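## Task

Slide or carry the blue bin, and no other bin, to the bench edge closest to the arms. Then set the hook down flat on the bench next to that bin so its handle sticks out past that same edge. Every other object must finish resting on the same support it is on at the start. Nothing counts if it stays in place only because a robot is holding it. At the end, open the grippers and pull the arms away.

## Robot and tools

ROBOTS. There are three identical i2rt Big YAM arms: arm1, arm2 and arm3. Each has six revolute joints, a two-finger gripper and a wrist camera. Two fixed cameras, room_a and room_b, watch the room. The hand reaches roughly 1.0 m from the joint1 axis. Joints move at different speeds, so the hand can sweep a wide, curved path between two postures. Loose objects may sometimes get a short shove from outside.

JOINTS. All values are absolute targets, not offsets. Each line gives the range and the tolerance for counting the joint as arrived.
- joint1_rad: -2.879 to 2.879, ±0.045. Base yaw; positive is counter-clockwise seen from above; 0 means the arm extends the way its foot faces.
- joint2_rad: 0 to 3.141, ±0.14. Shoulder; 0 has the upper arm lying back near level; increasing lifts it up and then forward.
- joint3_rad: 0 to 3.019, ±0.09. Elbow; 0 folds the forearm onto the upper arm; increasing opens it.
- joint4_rad: -1.692 to 1.57, ±0.055. Hand pitch; positive tips the fingers up.
- joint5_rad: -1.57 to 1.57, ±0.03. Sideways hand swing; positive goes toward the arm's right.
- joint6_rad: -2.094 to 2.094, ±0.035. Hand roll; positive is clockwise when viewed from behind the hand.
- gripper_m: 0 to 0.093, ±0.003. Fingertip gap in metres. Grip force tops out near 50 to 62 N per pad, and some grippers are weaker.
With joint1 and joint6 at 0 and the hand level and pointing forward, the wrist camera rides on top of the hand and looks toward the fingertips.

FRAMES. Everything is expressed in one shared scene frame. Its origin is on the floor and +z points up. The hand point lies midway between the fingertips. The hand's z axis runs along the fingers, and the fingers close along its y axis. Foot poses are not printed.

TOOLS.
- execute_actions: actions is a list holding zero or one action object. The action maps robot names ("arm1", "arm2", "arm3") to {"joints": {...}}, using only the joint names above. Example: {"arm1": {"joints": {"gripper_m": 0.05}}, "arm2": {"joints": {"joint1_rad": 0.3}}}. All named motions begin together and may finish at different times, and no action runs longer than 15 s. The optional cameras list selects images from arm1_cam_wrist, arm2_cam_wrist, arm3_cam_wrist, room_a, room_b or "all". Omitting it, null or ["all"] returns every camera, and [] returns none. The "pictures" line gives the image order. An empty actions list just reports state and images. Any unknown key, name or out-of-range number rejects the whole call, and nothing moves.
- wait: seconds, from 0 to 10. It commands nothing, lets the scene run, and returns the same as an empty action.
- zoom_image: camera plus region [x0, y0, x1, y1] in pixels, with the origin at the top left. The region can be at most 504 by 504. It works only on cameras that returned full images in the latest result.
- finished_scene: scene number (1 or 2). It closes the current scene irreversibly, reports success, and gives the next task. Replying without any tool call ends everything. When resuming, first send an empty execute_actions to learn the current scene and task.

RESULTS. joint_position reports where each joint is. joint_status reports how each commanded motion ended:
- off_target: the joint stopped short and may still be pushing.
- contact_stop or time_out: the joint holds where it stopped. After time_out it may keep a target within 0.375, 0.375, 0.113, 0.225, 0.075 and 0.3 rad (joints 1 to 6) and keep pushing; on_its_own lists this, and the joint resumes if the path clears. To relieve the push, command the joint to its reported position.
- "joint command not followed" (often with a cause line) and not_followed: a self- or inter-arm collision check blocked those arm targets. Any gripper command still ran. The blocked targets may be retried on later actions until you send ones that pass.
on_its_own covers what you did not command in this call; "held at" means the held target, not the actual position. Joints you leave out may still be driving toward old targets. A very small change from the current position may not move a joint, and a joint holding a load can sag. Torque readings have per-arm offsets and noise and are nonzero even in free air, so treat them as rough. If a call reports a stop, later motion calls in that same reply are skipped.

CAUTIONS. The arms do not stop on contact and can push very hard, so avoid jamming. Never let two robots press against each other. The collision check ignores fingers, gripper housings and wrist cameras and can react late. Keep objects on the bench: knocking anything out of the work area or onto the floor ends the scene. Avoid drops, slips and slams. Sustained loads heat motors. A MOTOR HOT warning appears at 85 °C, and at 100 °C that arm goes limp and falls (OVER-TEMPERATURE FAULT, with limit_stop_at_motor_heat in joint_status; resend the targets afterward). Some heat carries into the next scene. While you think, the robots keep holding your last command.

CAMERAS. Calibration is given in OpenCV form: K, distortion D, and T_world_to_cam mapping scene to camera, in metres. The wrist cameras are fisheye, and the room cameras are pinhole with radial distortion. Expect a few degrees and millimetres of error, more for wrist cameras because of joint reading errors. Results list any camera whose numbers changed.

Each tool is called after "Request:" as a command line: name --argument value for each argument, lists and objects as JSON in quotes; but a table of rows of numbers goes row by row, as --pt "numbers of a row", without its own name.

## Session

Request:
execute_actions --actions '[]'

Scene clock: 0.00 s.
Joint torques (N m, as the arm reports them, + toward a larger angle): no reading
arm1.joint_positions: joint1_rad=+0.897 joint2_rad=+0.603 joint3_rad=+1.538 joint4_rad=-1.577 joint5_rad=+0.169 joint6_rad=+0.751 gripper_m=+0.095
arm1.joint_status: not commanded
arm1.hand: x=-1.0282 y=+0.1352 z=+1.3054 quat_wxyz=(-0.091, +0.609, -0.651, -0.444) (m; scene frame)
arm2.joint_positions: joint1_rad=-0.445 joint2_rad=+0.347 joint3_rad=+1.480 joint4_rad=-1.161 joint5_rad=-0.260 joint6_rad=-0.151 gripper_m=+0.095
arm2.joint_status: not commanded
arm2.hand: x=+0.0007 y=+0.1032 z=+1.3835 quat_wxyz=(-0.597, +0.455, -0.553, -0.361) (m; scene frame)
arm3.joint_positions: joint1_rad=-0.379 joint2_rad=+0.417 joint3_rad=+1.354 joint4_rad=-1.200 joint5_rad=+0.120 joint6_rad=-0.653 gripper_m=+0.095
arm3.joint_status: not commanded
arm3.hand: x=+0.9953 y=+0.1576 z=+1.3255 quat_wxyz=(-0.585, +0.652, -0.450, -0.171) (m; scene frame)
pictures: arm1_cam_wrist, arm2_cam_wrist, arm3_cam_wrist, room_a, room_b
Images, in order (width x height): arm1_cam_wrist 504x504, arm2_cam_wrist 504x504, arm3_cam_wrist 504x504, room_a 504x504, room_b 504x504.

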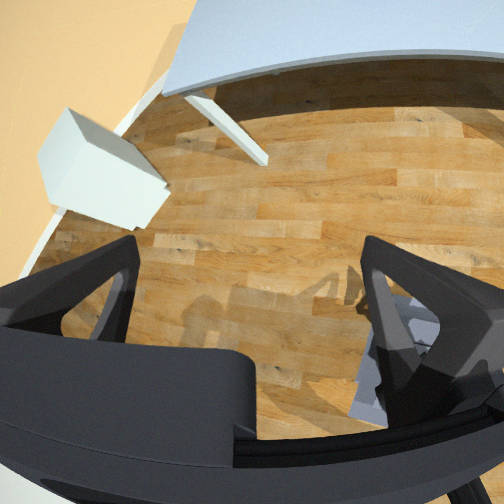

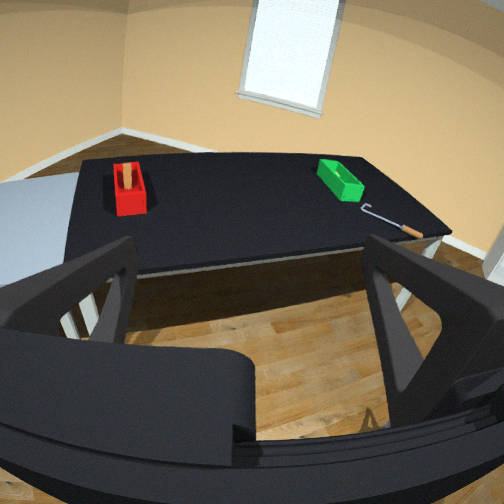

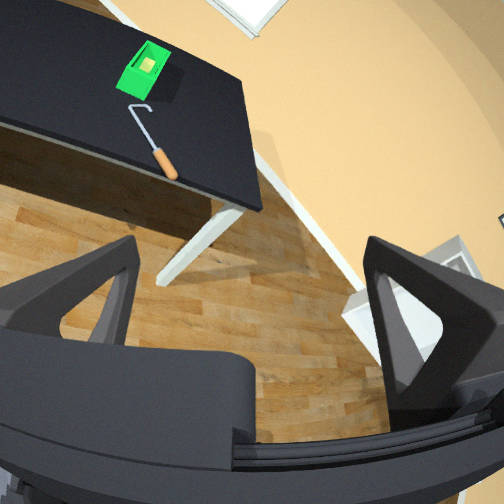

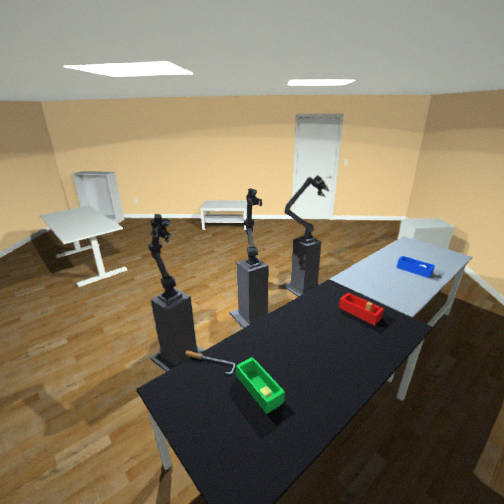

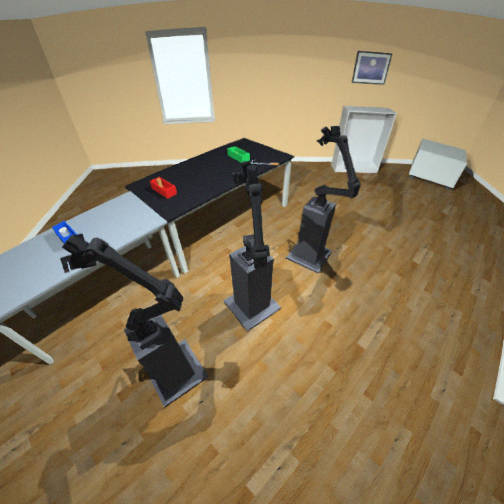

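Request:
zoom_image --camera "room_a" --region '[130, 300, 310, 430]'

Request:
zoom_image --camera "room_a" --region '[320, 220, 480, 340]'

Request:
zoom_image --camera "arm3_cam_wrist" --region '[80, 30, 260, 210]'

Request:
zoom_image --camera "room_b" --region '[0, 170, 220, 410]'

Region (130, 300, 310, 430) of room_a's 504x504 image, scaled by 2.800, with more detail than that image has.

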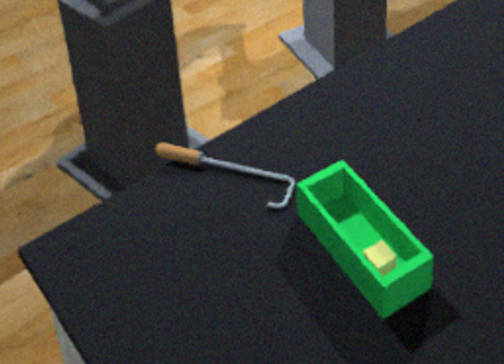

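Region (320, 220, 480, 340) of room_a's 504x504 image, scaled by 3.150, with more detail than that image has; it fills the top 378 rows of this view, and the rest is white.

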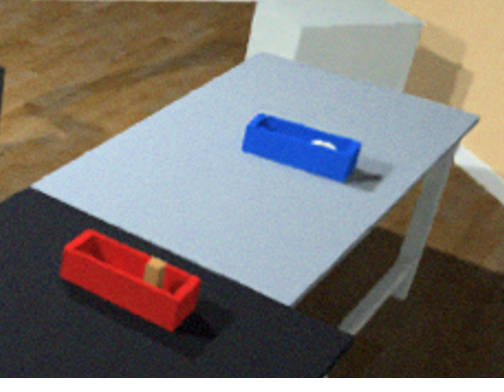

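Region (80, 30, 260, 210) of arm3_cam_wrist's 504x504 image, scaled by 2.800, with more detail than that image has.

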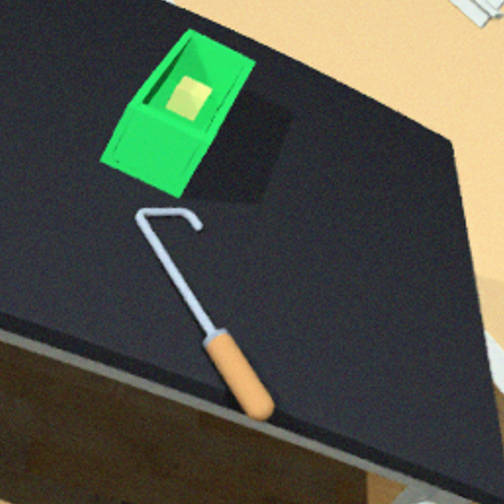

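Region (0, 170, 220, 410) of room_b's 504x504 image, scaled by 2.100, with more detail than that image has; it fills the left 462 columns of this view, and the rest is white.

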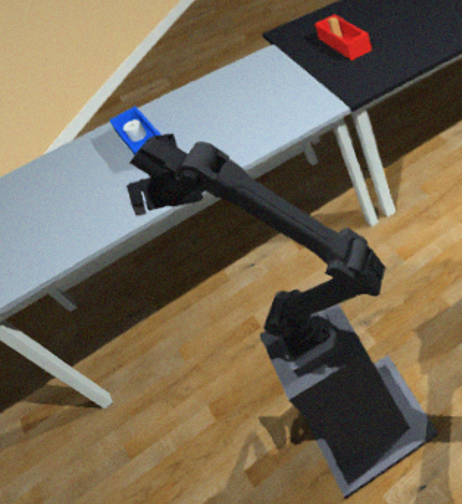

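Request:
zoom_image --camera "room_b" --region '[200, 120, 340, 230]'

Request:
zoom_image --camera "room_b" --region '[110, 160, 210, 240]'

Request:
zoom_image --camera "room_a" --region '[130, 170, 340, 340]'

Region (200, 120, 340, 230) of room_b's 504x504 image, scaled by 3.600, with more detail than that image has; it fills the top 396 rows of this view, and the rest is white.

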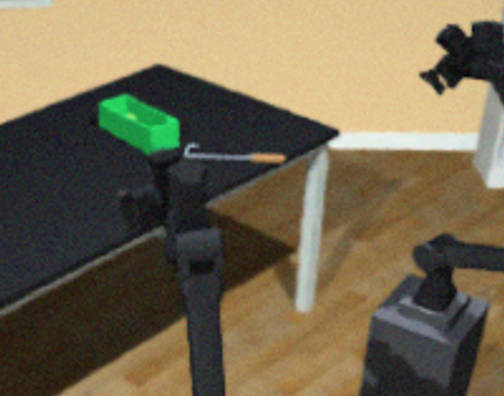

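Region (110, 160, 210, 240) of room_b's 504x504 image, scaled by 5.040, with more detail than that image has; it fills the top 403 rows of this view, and the rest is white.

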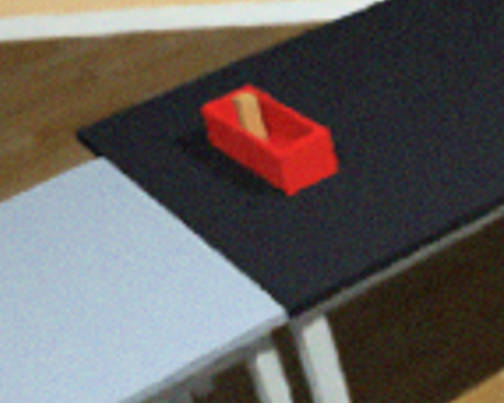

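Region (130, 170, 340, 340) of room_a's 504x504 image, scaled by 2.400, with more detail than that image has; it fills the top 408 rows of this view, and the rest is white.

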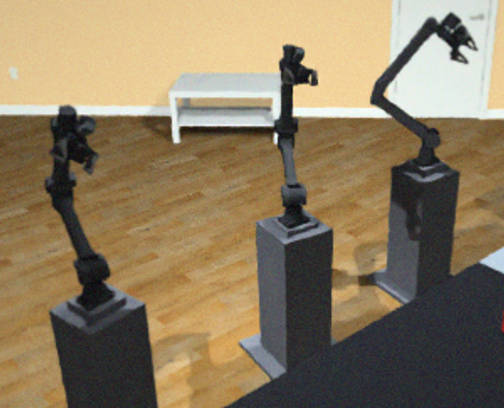

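Request:
execute_actions --actions '[{"arm1":{"joints":{"joint1_rad":0.1,"joint2_rad":1.2,"joint3_rad":1.2,"joint4_rad":-0.1,"joint5_rad":0,"joint6_rad":0}},"arm2":{"joints":{"joint4_rad":-0.3,"joint5_rad":0,"joint6_rad":0}},"arm3":{"joints":{"joint2_rad":1.6,"joint3_rad":1.6,"joint4_rad":-0.5,"joint5_rad":0,"joint6_rad":0}}}]'

Scene clock: 4.30 s.
Joint torques (N m, as the arm reports them, + toward a larger angle): arm1=[-0.23 -8.61 14.19  2.45 -0.01 -0.27] | arm2=[-2.24  8.16  7.04  1.81 -0.03  0.01] | arm3=[  0.09 -20.99  13.4    3.11  -0.09   0.07]
arm1.joint_positions: joint1_rad=+0.092 joint2_rad=+1.192 joint3_rad=+1.166 joint4_rad=-0.118 joint5_rad=+0.000 joint6_rad=+0.015 gripper_m=+0.095
arm1.joint_status: all done
arm1.hand: x=-0.9073 y=+0.5623 z=+1.2074 quat_wxyz=(-0.472, +0.520, -0.547, -0.456) (m; scene frame)
arm2.joint_positions: joint1_rad=-0.445 joint2_rad=+0.347 joint3_rad=+1.480 joint4_rad=-0.313 joint5_rad=-0.002 joint6_rad=-0.009 gripper_m=+0.095
arm2.joint_status: all done
arm2.hand: x=-0.0043 y=+0.0189 z=+1.5700 quat_wxyz=(-0.825, +0.174, -0.322, -0.431) (m; scene frame)
arm3.joint_positions: joint1_rad=-0.379 joint2_rad=+1.624 joint3_rad=+1.567 joint4_rad=-0.520 joint5_rad=+0.002 joint6_rad=-0.017 gripper_m=+0.095
arm3.joint_status: all done
arm3.hand: x=+1.0790 y=+0.6836 z=+1.0858 quat_wxyz=(-0.372, +0.562, -0.675, -0.300) (m; scene frame)
pictures: arm1_cam_wrist, arm2_cam_wrist, arm3_cam_wrist, room_a, room_b
camera_calibration (this result's frames):
arm1_cam_wrist: T_world_to_cam=[[0.999287, -0.0377465, -0.000735863, 0.932844], [-0.02666, -0.691718, -0.721676, 1.23954], [0.0267317, 0.721181, -0.692231, 0.578176], [0, 0, 0, 1]] pos_world=[-0.914589, 0.475651, 1.29546]
arm2_cam_wrist: T_world_to_cam=[[0.827318, -0.561721, 0.00388528, 0.00909068], [0.116781, 0.165225, -0.979317, 1.54067], [0.549461, 0.81066, 0.202292, -0.211823], [0, 0, 0, 1]] pos_world=[-0.0710539, -0.0777343, 1.55162]
arm3_cam_wrist: T_world_to_cam=[[0.984648, -0.173211, 0.0216055, -0.969406], [-0.154352, -0.921797, -0.355622, 1.18996], [0.0815134, 0.346827, -0.93438, 0.812803], [0, 0, 0, 1]] pos_world=[1.07194, 0.647085, 1.20359]
Images, in order (width x height): arm1_cam_wrist 504x504, arm2_cam_wrist 504x504, arm3_cam_wrist 504x504, room_a 504x504, room_b 504x504.

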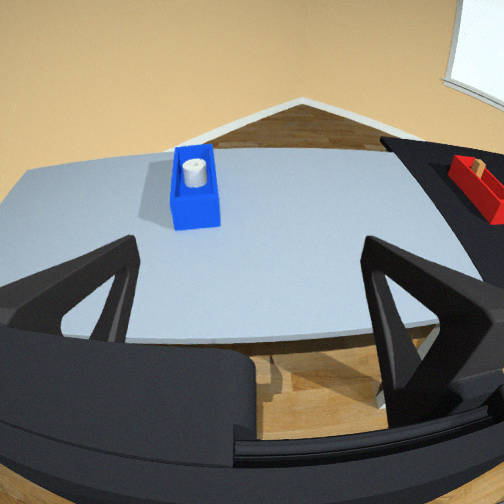

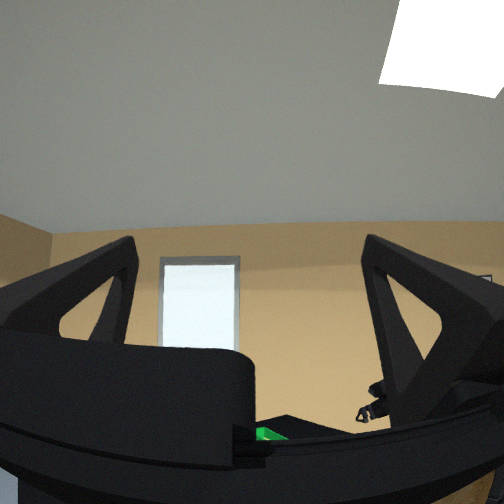

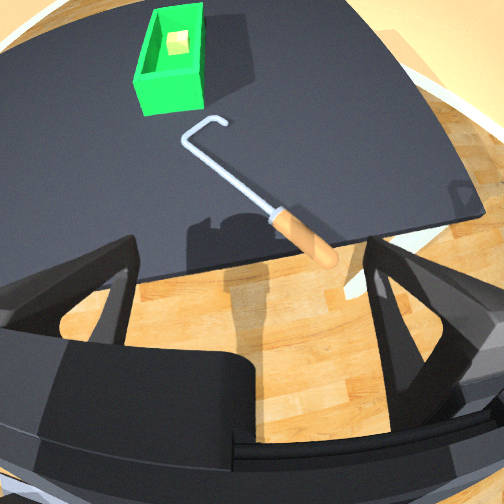

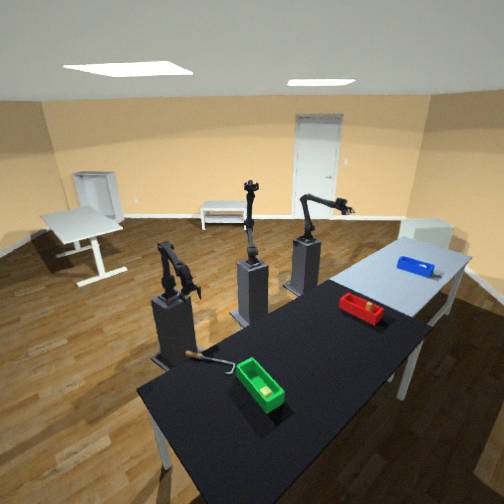

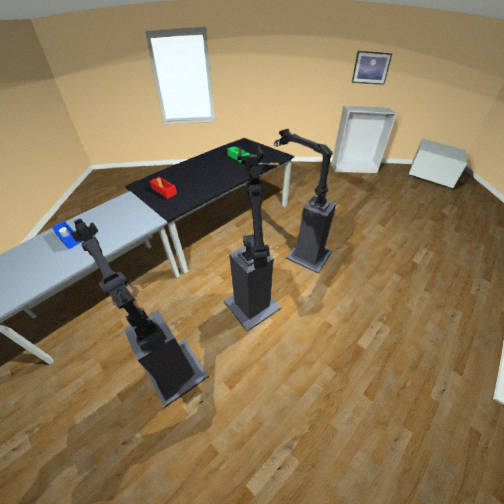

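Request:
zoom_image --camera "arm3_cam_wrist" --region '[130, 80, 370, 300]'

Request:
zoom_image --camera "arm1_cam_wrist" --region '[140, 130, 260, 250]'

Region (130, 80, 370, 300) of arm3_cam_wrist's 504x504 image, scaled by 2.100, with more detail than that image has; it fills the top 462 rows of this view, and the rest is white.

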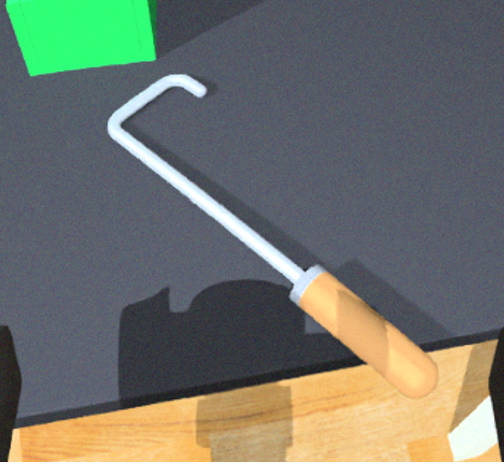

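Region (140, 130, 260, 250) of arm1_cam_wrist's 504x504 image, scaled by 4.200, with more detail than that image has.

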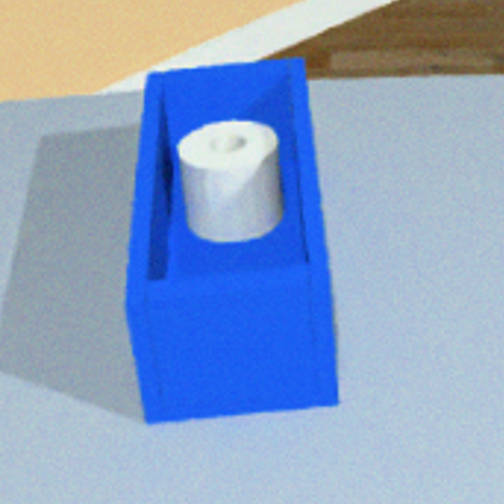

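Request:
execute_actions --actions '[{"arm1":{"joints":{"joint1_rad":0.25,"joint2_rad":1.85,"joint3_rad":2.0,"joint4_rad":-0.55}},"arm2":{"joints":{"joint1_rad":0.0,"joint2_rad":0.9,"joint3_rad":0.9,"joint4_rad":-0.1}},"arm3":{"joints":{"joint1_rad":-0.763,"joint2_rad":2.32,"joint3_rad":2.07,"joint4_rad":-0.78,"joint5_rad":-0.884,"joint6_rad":-0.98}}}]'

Scene clock: 10.20 s.
Joint torques (N m, as the arm reports them, + toward a larger angle): arm1=[ -1.36 -20.31  15.04   1.52  -0.02  -0.27] | arm2=[-1.77 -4.13 16.42  2.65 -0.12 -0.01] | arm3=[ -0.15 -31.15  13.73   1.26  -0.55  -0.25]
arm1.joint_positions: joint1_rad=+0.256 joint2_rad=+1.839 joint3_rad=+1.955 joint4_rad=-0.542 joint5_rad=+0.000 joint6_rad=+0.014 gripper_m=+0.095
arm1.joint_status: all done
arm1.hand: x=-1.0282 y=+0.7780 z=+1.1657 quat_wxyz=(-0.359, +0.627, -0.559, -0.408) (m; scene frame)
arm2.joint_positions: joint1_rad=-0.004 joint2_rad=+0.888 joint3_rad=+0.860 joint4_rad=-0.111 joint5_rad=+0.001 joint6_rad=-0.008 gripper_m=+0.095
arm2.joint_status: all done
arm2.hand: x=+0.0594 y=+0.4591 z=+1.1435 quat_wxyz=(-0.502, +0.492, -0.572, -0.423) (m; scene frame)
arm3.joint_positions: joint1_rad=-0.758 joint2_rad=+2.351 joint3_rad=+2.015 joint4_rad=-0.778 joint5_rad=-0.882 joint6_rad=-0.963 gripper_m=+0.095
arm3.joint_status: all done
arm3.hand: x=+1.2531 y=+0.7257 z=+0.7978 quat_wxyz=(-0.198, +0.784, -0.410, -0.421) (m; scene frame)
pictures: arm1_cam_wrist, arm2_cam_wrist, arm3_cam_wrist, room_a, room_b
camera_calibration (this result's frames):
arm1_cam_wrist: T_world_to_cam=[[0.992147, 0.125073, 0.000501604, 0.926236], [0.108591, -0.859395, -0.499648, 1.36607], [-0.0620616, 0.495779, -0.866228, 0.68385], [0, 0, 0, 1]] pos_world=[-1.02486, 0.719111, 1.27446]
arm2_cam_wrist: T_world_to_cam=[[0.98749, -0.157678, 0.000488132, 0.0141949], [-0.107869, -0.677805, -0.727286, 1.15499], [0.115008, 0.718135, -0.686335, 0.567015], [0, 0, 0, 1]] pos_world=[0.0453594, 0.377902, 1.22916]
arm3_cam_wrist: T_world_to_cam=[[0.801813, 0.597029, -0.0255461, -1.41956], [0.557199, -0.7624, -0.329053, 0.124722], [-0.21593, 0.249604, -0.943966, 0.965831], [0, 0, 0, 1]] pos_world=[1.27727, 0.701528, 0.916488]
Images, in order (width x height): arm1_cam_wrist 504x504, arm2_cam_wrist 504x504, arm3_cam_wrist 504x504, room_a 504x504, room_b 504x504.

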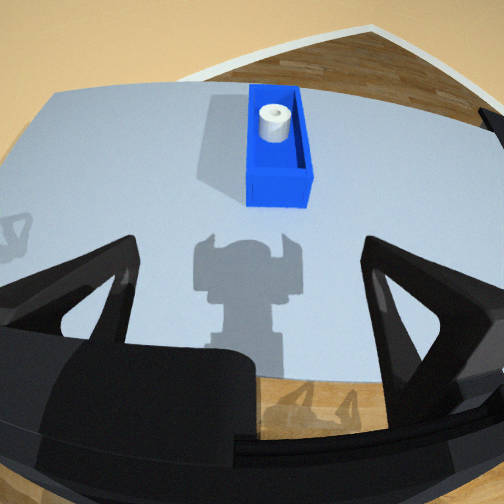

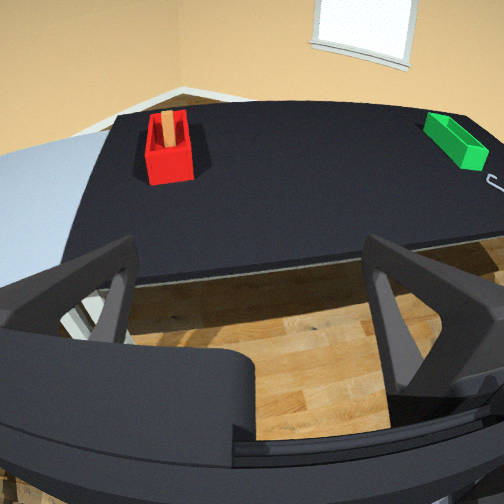

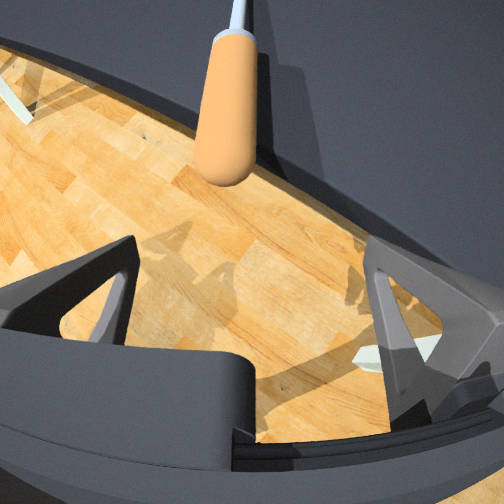

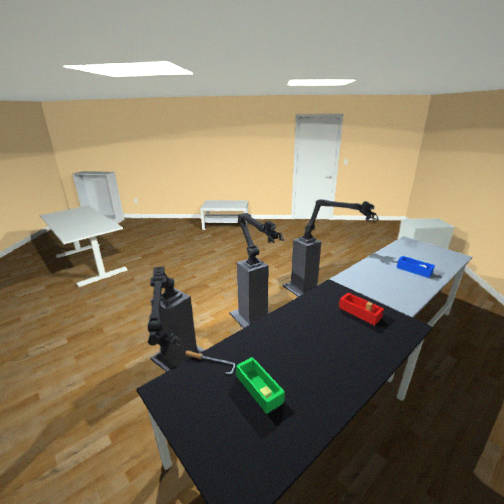

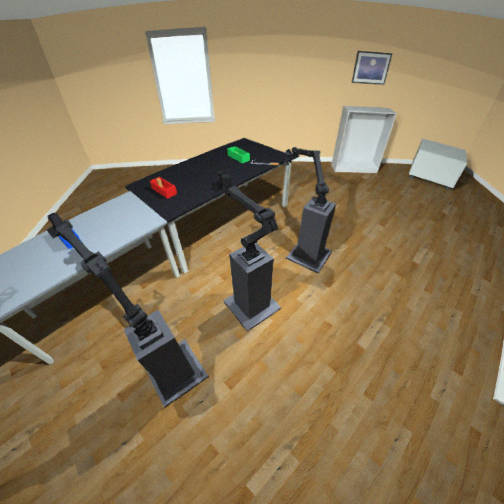

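Request:
execute_actions --actions '[{"arm3":{"joints":{"joint1_rad":-0.625,"joint2_rad":2.35,"joint3_rad":2.155,"joint4_rad":-0.615,"joint5_rad":-0.81,"joint6_rad":-0.79,"gripper_m":0.075}},"arm1":{"joints":{"joint1_rad":-0.3,"joint2_rad":0.6,"joint3_rad":0.6,"joint4_rad":-0.2}}}]' --cameras '["arm3_cam_wrist"]'

Scene clock: 13.73 s.
Joint torques (N m, as the arm reports them, + toward a larger angle): arm1=[-0.58 -0.25 12.21  1.94 -0.09 -0.26] | arm2=[-1.89 -3.92 16.33  2.65 -0.12  0.  ] | arm3=[  0.16 -29.91  13.59   2.43  -0.33   0.11]
arm1.joint_positions: joint1_rad=-0.302 joint2_rad=+0.604 joint3_rad=+0.590 joint4_rad=-0.206 joint5_rad=+0.002 joint6_rad=+0.013 gripper_m=+0.095
arm1.joint_status: all done
arm1.hand: x=-0.7735 y=+0.3293 z=+1.0873 quat_wxyz=(-0.528, +0.415, -0.658, -0.340) (m; scene frame)
arm2.joint_positions: joint1_rad=-0.004 joint2_rad=+0.888 joint3_rad=+0.860 joint4_rad=-0.111 joint5_rad=+0.001 joint6_rad=-0.008 gripper_m=+0.095
arm2.joint_status: not commanded
arm2.hand: x=+0.0594 y=+0.4591 z=+1.1435 quat_wxyz=(-0.502, +0.492, -0.572, -0.423) (m; scene frame)
arm3.joint_positions: joint1_rad=-0.625 joint2_rad=+2.351 joint3_rad=+2.113 joint4_rad=-0.630 joint5_rad=-0.811 joint6_rad=-0.807 gripper_m=+0.075
arm3.joint_status: all done
arm3.hand: x=+1.1850 y=+0.8058 z=+0.8513 quat_wxyz=(-0.253, +0.787, -0.377, -0.418) (m; scene frame)
pictures: arm3_cam_wrist
camera_calibration (this result's frames):
arm3_cam_wrist: T_world_to_cam=[[0.795541, 0.598756, 0.092766, -1.50605], [0.585184, -0.71959, -0.373833, 0.211812], [-0.157081, 0.351684, -0.922845, 0.811685], [0, 0, 0, 1]] pos_world=[1.20168, 0.768719, 0.967953]
Images, in order (width x height): arm3_cam_wrist 504x504.

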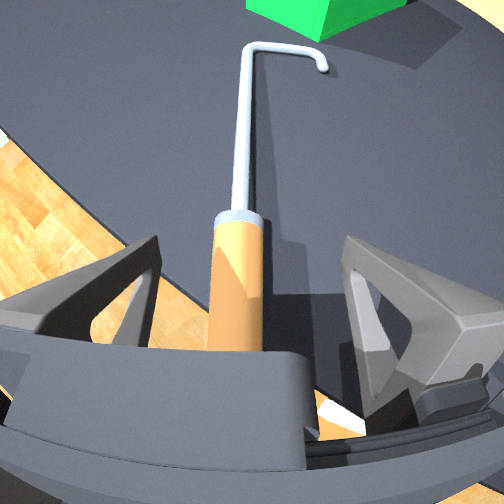

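Request:
execute_actions --actions '[{"arm3":{"joints":{"joint2_rad":2.41}}}]' --cameras '["arm3_cam_wrist"]'

Scene clock: 14.80 s.
Joint torques (N m, as the arm reports them, + toward a larger angle): arm1=[-0.55 -0.41 12.3   1.99 -0.09 -0.26] | arm2=[-1.82 -3.87 16.34  2.68 -0.12  0.  ] | arm3=[  0.05 -28.21  13.26   2.45  -0.39   0.08]
arm1.joint_positions: joint1_rad=-0.302 joint2_rad=+0.604 joint3_rad=+0.590 joint4_rad=-0.206 joint5_rad=+0.002 joint6_rad=+0.013 gripper_m=+0.095
arm1.joint_status: not commanded
arm1.hand: x=-0.7735 y=+0.3293 z=+1.0873 quat_wxyz=(-0.528, +0.415, -0.658, -0.340) (m; scene frame)
arm2.joint_positions: joint1_rad=-0.004 joint2_rad=+0.888 joint3_rad=+0.860 joint4_rad=-0.111 joint5_rad=+0.001 joint6_rad=-0.008 gripper_m=+0.095
arm2.joint_status: not commanded
arm2.hand: x=+0.0594 y=+0.4591 z=+1.1435 quat_wxyz=(-0.502, +0.492, -0.572, -0.423) (m; scene frame)
arm3.joint_positions: joint1_rad=-0.625 joint2_rad=+2.389 joint3_rad=+2.113 joint4_rad=-0.630 joint5_rad=-0.811 joint6_rad=-0.807 gripper_m=+0.075
arm3.joint_status: all done
arm3.hand: x=+1.1844 y=+0.8048 z=+0.8208 quat_wxyz=(-0.237, +0.788, -0.386, -0.418) (m; scene frame)
pictures: arm3_cam_wrist
camera_calibration (this result's frames):
arm3_cam_wrist: T_world_to_cam=[[0.796693, 0.601457, 0.0594154, -1.47834], [0.579362, -0.732015, -0.358462, 0.204295], [-0.172106, 0.320007, -0.931652, 0.834239], [0, 0, 0, 1]] pos_world=[1.203, 0.771739, 0.938289]
Images, in order (width x height): arm3_cam_wrist 504x504.

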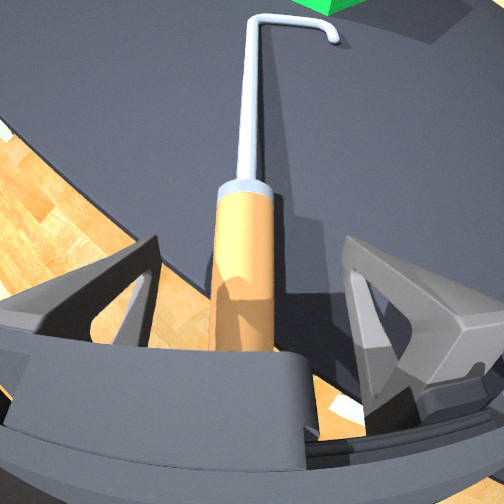

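Request:
execute_actions --actions '[{"arm3":{"joints":{"joint2_rad":2.45}}}]' --cameras '["arm3_cam_wrist","room_a"]'

Request:
zoom_image --camera "room_a" --region '[140, 310, 250, 390]'

Scene clock: 15.83 s.
Joint torques (N m, as the arm reports them, + toward a larger angle): arm1=[-0.53 -0.36 12.3   2.   -0.09 -0.26] | arm2=[-1.8  -3.84 16.35  2.64 -0.13 -0.01] | arm3=[ -0.16 -28.06  13.16   2.32  -0.37   0.07]
arm1.joint_positions: joint1_rad=-0.302 joint2_rad=+0.604 joint3_rad=+0.590 joint4_rad=-0.206 joint5_rad=+0.002 joint6_rad=+0.013 gripper_m=+0.095
arm1.joint_status: not commanded
arm1.hand: x=-0.7735 y=+0.3293 z=+1.0873 quat_wxyz=(-0.528, +0.415, -0.658, -0.340) (m; scene frame)
arm2.joint_positions: joint1_rad=-0.004 joint2_rad=+0.888 joint3_rad=+0.860 joint4_rad=-0.111 joint5_rad=+0.001 joint6_rad=-0.008 gripper_m=+0.095
arm2.joint_status: not commanded
arm2.hand: x=+0.0594 y=+0.4591 z=+1.1435 quat_wxyz=(-0.502, +0.492, -0.572, -0.423) (m; scene frame)
arm3.joint_positions: joint1_rad=-0.625 joint2_rad=+2.430 joint3_rad=+2.113 joint4_rad=-0.630 joint5_rad=-0.811 joint6_rad=-0.807 gripper_m=+0.075
arm3.joint_status: all done
arm3.hand: x=+1.1832 y=+0.8025 z=+0.7875 quat_wxyz=(-0.219, +0.788, -0.396, -0.417) (m; scene frame)
pictures: arm3_cam_wrist, room_a
camera_calibration (this result's frames):
arm3_cam_wrist: T_world_to_cam=[[0.797334, 0.603103, 0.0229353, -1.4474], [0.5733, -0.744961, -0.341115, 0.195307], [-0.188642, 0.285132, -0.939742, 0.857674], [0, 0, 0, 1]] pos_world=[1.20388, 0.773877, 0.905811]
Images, in order (width x height): arm3_cam_wrist 504x504, room_a 504x504.

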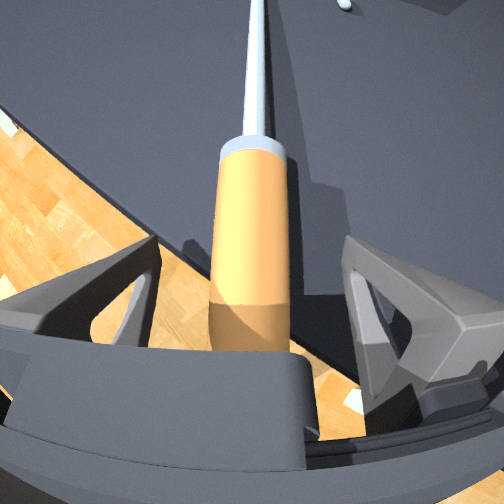

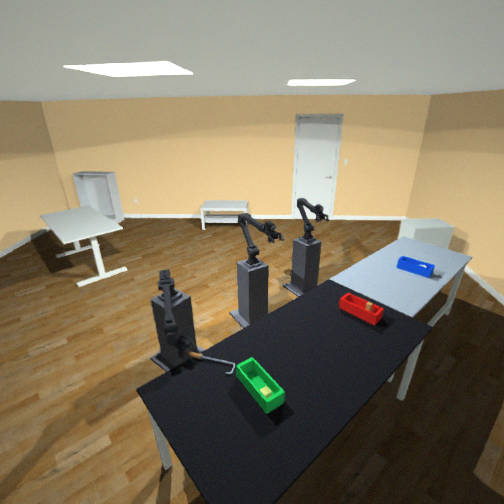

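Region (140, 310, 250, 390) of room_a's 504x504 image, scaled by 4.582, with more detail than that image has; it fills the top 367 rows of this view, and the rest is white.

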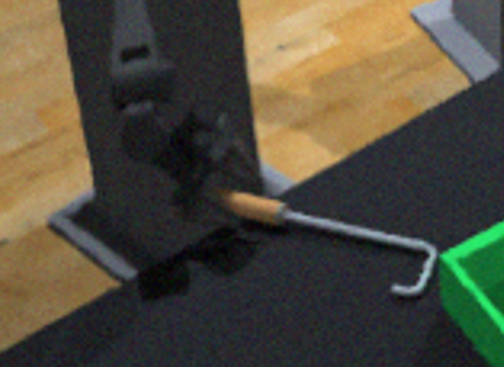

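Request:
execute_actions --actions '[{"arm3":{"joints":{"joint2_rad":2.476,"gripper_m":0.055}}}]' --cameras '["arm3_cam_wrist"]'

Scene clock: 16.73 s.
Joint torques (N m, as the arm reports them, + toward a larger angle): arm1=[-0.59 -0.36 12.3   1.99 -0.09 -0.26] | arm2=[-1.9  -3.87 16.36  2.61 -0.12  0.  ] | arm3=[ -0.23 -27.75  13.35   2.21  -0.36   0.11]
arm1.joint_positions: joint1_rad=-0.302 joint2_rad=+0.604 joint3_rad=+0.590 joint4_rad=-0.206 joint5_rad=+0.002 joint6_rad=+0.013 gripper_m=+0.095
arm1.joint_status: not commanded
arm1.hand: x=-0.7735 y=+0.3293 z=+1.0873 quat_wxyz=(-0.528, +0.415, -0.658, -0.340) (m; scene frame)
arm2.joint_positions: joint1_rad=-0.004 joint2_rad=+0.888 joint3_rad=+0.860 joint4_rad=-0.111 joint5_rad=+0.001 joint6_rad=-0.008 gripper_m=+0.095
arm2.joint_status: not commanded
arm2.hand: x=+0.0594 y=+0.4591 z=+1.1435 quat_wxyz=(-0.502, +0.492, -0.572, -0.423) (m; scene frame)
arm3.joint_positions: joint1_rad=-0.625 joint2_rad=+2.448 joint3_rad=+2.113 joint4_rad=-0.630 joint5_rad=-0.812 joint6_rad=-0.807 gripper_m=+0.055
arm3.joint_status: all done
arm3.hand: x=+1.1824 y=+0.8012 z=+0.7731 quat_wxyz=(-0.211, +0.788, -0.400, -0.417) (m; scene frame)
pictures: arm3_cam_wrist
camera_calibration (this result's frames):
arm3_cam_wrist: T_world_to_cam=[[0.797284, 0.603566, 0.00677751, -1.43347], [0.570705, -0.750124, -0.334081, 0.191649], [-0.196556, 0.270226, -0.94252, 0.867893], [0, 0, 0, 1]] pos_world=[1.2041, 0.774428, 0.891748]
Images, in order (width x height): arm3_cam_wrist 504x504.

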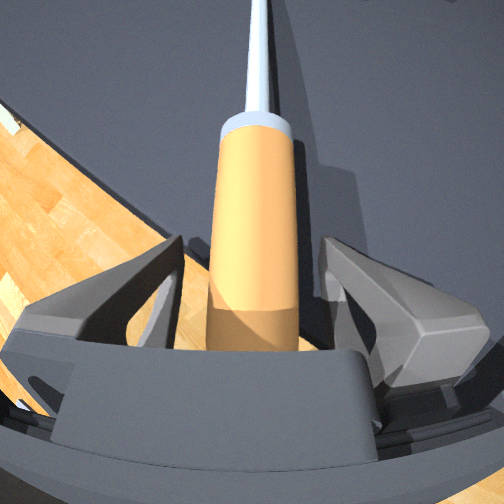

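Request:
execute_actions --actions '[{"arm3":{"joints":{"joint2_rad":2.488,"gripper_m":0.0}}}]' --cameras '["arm3_cam_wrist"]'

Scene clock: 17.47 s.
Joint torques (N m, as the arm reports them, + toward a larger angle): arm1=[-0.61 -0.36 12.3   1.99 -0.09 -0.26] | arm2=[-1.83 -3.91 16.35  2.67 -0.13  0.  ] | arm3=[  0.12 -26.51  13.17   2.16  -0.42   0.08]
arm1.joint_positions: joint1_rad=-0.302 joint2_rad=+0.604 joint3_rad=+0.590 joint4_rad=-0.206 joint5_rad=+0.002 joint6_rad=+0.013 gripper_m=+0.095
arm1.joint_status: not commanded
arm1.hand: x=-0.7735 y=+0.3293 z=+1.0873 quat_wxyz=(-0.528, +0.415, -0.658, -0.340) (m; scene frame)
arm2.joint_positions: joint1_rad=-0.004 joint2_rad=+0.888 joint3_rad=+0.860 joint4_rad=-0.111 joint5_rad=+0.001 joint6_rad=-0.008 gripper_m=+0.095
arm2.joint_status: not commanded
arm2.hand: x=+0.0594 y=+0.4591 z=+1.1435 quat_wxyz=(-0.502, +0.492, -0.572, -0.423) (m; scene frame)
arm3.joint_positions: joint1_rad=-0.625 joint2_rad=+2.449 joint3_rad=+2.113 joint4_rad=-0.629 joint5_rad=-0.811 joint6_rad=-0.805 gripper_m=+0.029
arm3.joint_status: gripper_m off_target (ended at +0.029, target +0.000); the others done
arm3.hand: x=+1.1826 y=+0.8013 z=+0.7726 quat_wxyz=(-0.211, +0.788, -0.401, -0.417) (m; scene frame)
pictures: arm3_cam_wrist
camera_calibration (this result's frames):
arm3_cam_wrist: T_world_to_cam=[[0.797936, 0.602707, 0.00645853, -1.43349], [0.569882, -0.750902, -0.333737, 0.192787], [-0.196296, 0.269981, -0.942644, 0.867342], [0, 0, 0, 1]] pos_world=[1.20422, 0.774572, 0.891193]
Images, in order (width x height): arm3_cam_wrist 504x504.

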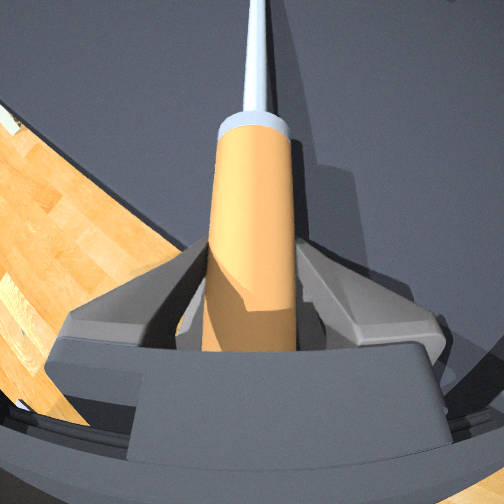

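Request:
execute_actions --actions '[{"arm3":{"joints":{"joint2_rad":2.24}},"arm2":{"joints":{"joint1_rad":0.2}}}]' --cameras '["arm3_cam_wrist"]'

Scene clock: 21.50 s.
Joint torques (N m, as the arm reports them, + toward a larger angle): arm1=[-0.6  -0.35 12.31  2.   -0.09 -0.26] | arm2=[-2.05 -3.84 16.37  2.66 -0.09  0.  ] | arm3=[  0.46 -32.1   13.64   2.48  -0.87   0.07]
arm1.joint_positions: joint1_rad=-0.302 joint2_rad=+0.604 joint3_rad=+0.590 joint4_rad=-0.206 joint5_rad=+0.002 joint6_rad=+0.013 gripper_m=+0.095
arm1.joint_status: not commanded
arm1.hand: x=-0.7735 y=+0.3293 z=+1.0873 quat_wxyz=(-0.528, +0.415, -0.658, -0.340) (m; scene frame)
arm2.joint_positions: joint1_rad=+0.198 joint2_rad=+0.888 joint3_rad=+0.860 joint4_rad=-0.111 joint5_rad=+0.000 joint6_rad=-0.008 gripper_m=+0.095
arm2.joint_status: all done
arm2.hand: x=-0.0338 y=+0.4645 z=+1.1433 quat_wxyz=(-0.456, +0.548, -0.519, -0.472) (m; scene frame)
arm3.joint_positions: joint1_rad=-0.625 joint2_rad=+2.280 joint3_rad=+2.113 joint4_rad=-0.630 joint5_rad=-0.795 joint6_rad=-0.804 gripper_m=+0.030
arm3.joint_status: all done
arm3.hand: x=+1.1870 y=+0.8053 z=+0.9074 quat_wxyz=(-0.286, +0.785, -0.365, -0.412) (m; scene frame)
pictures: arm3_cam_wrist
camera_calibration (this result's frames):
arm3_cam_wrist: T_world_to_cam=[[0.798247, 0.581307, 0.157745, -1.56075], [0.590891, -0.704957, -0.39228, 0.22938], [-0.116832, 0.406347, -0.906219, 0.757076], [0, 0, 0, 1]] pos_world=[1.19877, 0.761341, 1.02226]
Images, in order (width x height): arm3_cam_wrist 504x504.

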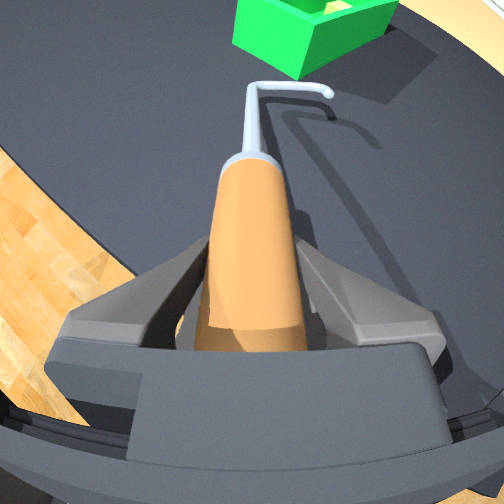

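Request:
execute_actions --actions '[]' --cameras '["arm3_cam_wrist","room_a","room_b"]'

Request:
zoom_image --camera "room_a" --region '[140, 290, 270, 390]'

Request:
zoom_image --camera "room_b" --region '[220, 120, 320, 190]'

Scene clock: 21.67 s.
Joint torques (N m, as the arm reports them, + toward a larger angle): arm1=[-0.56 -0.33 12.3   1.99 -0.09 -0.25] | arm2=[-2.13 -3.72 16.35  2.64 -0.1   0.  ] | arm3=[ -0.12 -32.56  13.62   2.55  -0.87   0.07]
arm1.joint_positions: joint1_rad=-0.302 joint2_rad=+0.604 joint3_rad=+0.590 joint4_rad=-0.206 joint5_rad=+0.002 joint6_rad=+0.013 gripper_m=+0.095
arm1.joint_status: not commanded
arm1.hand: x=-0.7735 y=+0.3293 z=+1.0873 quat_wxyz=(-0.528, +0.415, -0.658, -0.340) (m; scene frame)
arm2.joint_positions: joint1_rad=+0.198 joint2_rad=+0.888 joint3_rad=+0.860 joint4_rad=-0.111 joint5_rad=+0.000 joint6_rad=-0.008 gripper_m=+0.095
arm2.joint_status: all done
arm2.hand: x=-0.0338 y=+0.4645 z=+1.1433 quat_wxyz=(-0.456, +0.548, -0.519, -0.472) (m; scene frame)
arm3.joint_positions: joint1_rad=-0.625 joint2_rad=+2.280 joint3_rad=+2.113 joint4_rad=-0.630 joint5_rad=-0.795 joint6_rad=-0.804 gripper_m=+0.030
arm3.joint_status: all done
arm3.hand: x=+1.1870 y=+0.8053 z=+0.9074 quat_wxyz=(-0.286, +0.785, -0.365, -0.412) (m; scene frame)
pictures: arm3_cam_wrist, room_a, room_b
camera_calibration (this result's frames):
arm3_cam_wrist: T_world_to_cam=[[0.798247, 0.581307, 0.157745, -1.56075], [0.590891, -0.704957, -0.39228, 0.22938], [-0.116832, 0.406347, -0.906219, 0.757076], [0, 0, 0, 1]] pos_world=[1.19877, 0.761341, 1.02226]
Images, in order (width x height): arm3_cam_wrist 504x504, room_a 504x504, room_b 504x504.

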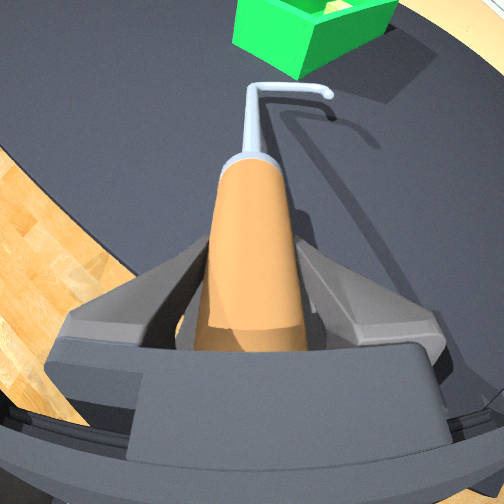

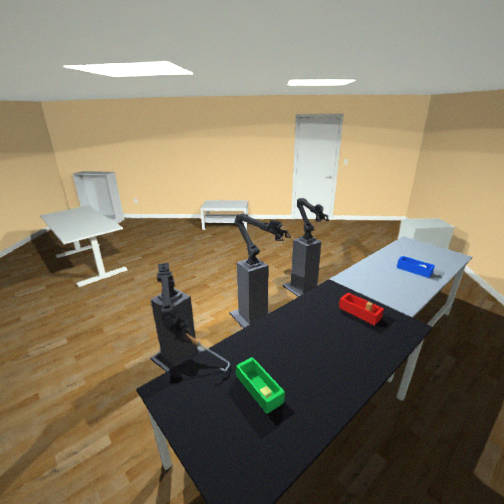

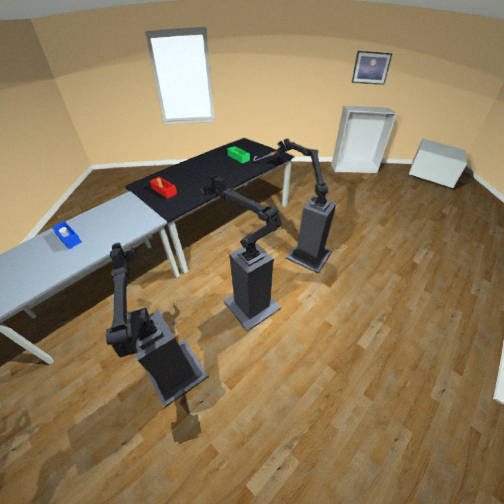

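Region (140, 290, 270, 390) of room_a's 504x504 image, scaled by 3.877, with more detail than that image has; it fills the top 388 rows of this view, and the rest is white.

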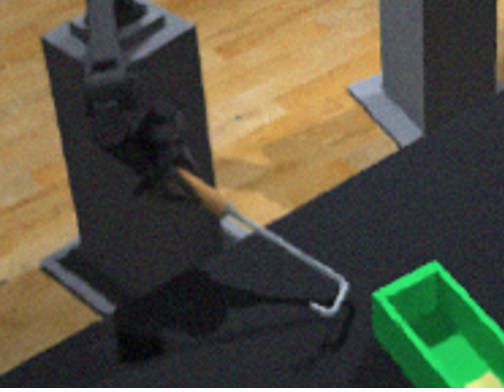

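Region (220, 120, 320, 190) of room_b's 504x504 image, scaled by 5.040, with more detail than that image has; it fills the top 353 rows of this view, and the rest is white.

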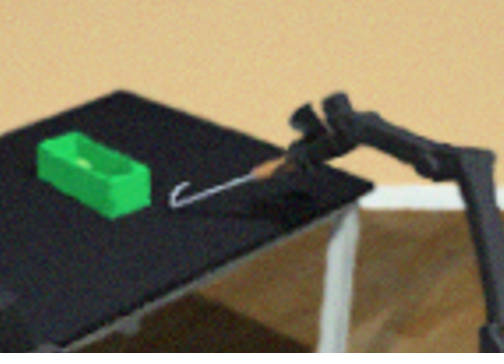

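Request:
execute_actions --actions '[{"arm3":{"joints":{"joint1_rad":0.3,"joint2_rad":1.6,"joint3_rad":1.68}},"arm2":{"joints":{"joint1_rad":-1.5,"joint2_rad":1.69,"joint3_rad":0.51,"joint4_rad":1.22}}}]' --cameras '["arm3_cam_wrist","room_b"]'

Scene clock: 25.67 s.
Joint torques (N m, as the arm reports them, + toward a larger angle): arm1=[-0.59 -0.38 12.31  1.98 -0.09 -0.26] | arm2=[-2.42 -9.52  6.82  2.89 -0.14 -0.01] | arm3=[  1.32 -20.87  12.96   2.66  -0.64   0.02]
arm1.joint_positions: joint1_rad=-0.302 joint2_rad=+0.604 joint3_rad=+0.590 joint4_rad=-0.206 joint5_rad=+0.002 joint6_rad=+0.013 gripper_m=+0.095
arm1.joint_status: not commanded
arm1.hand: x=-0.7735 y=+0.3293 z=+1.0873 quat_wxyz=(-0.528, +0.415, -0.658, -0.340) (m; scene frame)
arm2.joint_positions: joint1_rad=-1.498 joint2_rad=+1.676 joint3_rad=+0.506 joint4_rad=+1.204 joint5_rad=+0.001 joint6_rad=-0.007 gripper_m=+0.095
arm2.joint_status: all done
arm2.hand: x=+0.5091 y=-0.0391 z=+0.8786 quat_wxyz=(-0.719, -0.026, -0.694, +0.032) (m; scene frame)
arm3.joint_positions: joint1_rad=+0.295 joint2_rad=+1.624 joint3_rad=+1.652 joint4_rad=-0.630 joint5_rad=-0.799 joint6_rad=-0.798 gripper_m=+0.030
arm3.joint_status: all done
arm3.hand: x=+0.5337 y=+0.5220 z=+1.1435 quat_wxyz=(-0.148, +0.832, +0.060, -0.531) (m; scene frame)
pictures: arm3_cam_wrist, room_b
camera_calibration (this result's frames):
arm3_cam_wrist: T_world_to_cam=[[0.0433413, 0.94625, 0.320518, -0.885549], [0.879558, 0.116012, -0.461432, 0.004821], [-0.473814, 0.301913, -0.827254, 1.16451], [0, 0, 0, 1]] pos_world=[0.585903, 0.48581, 1.24941]
Images, in order (width x height): arm3_cam_wrist 504x504, room_b 504x504.

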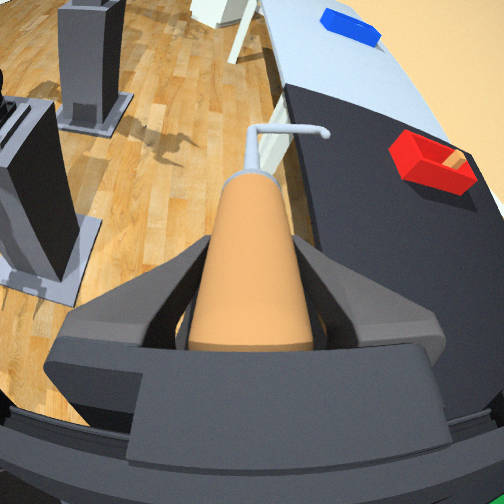

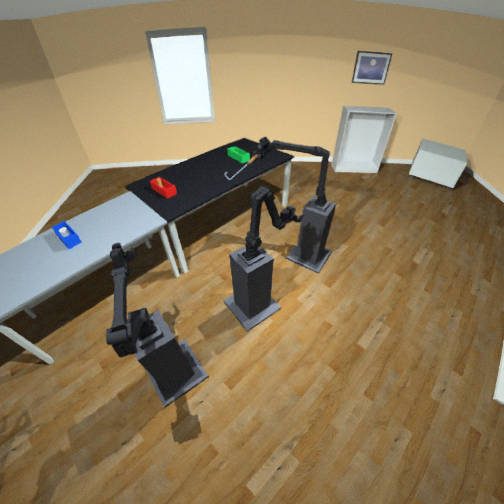

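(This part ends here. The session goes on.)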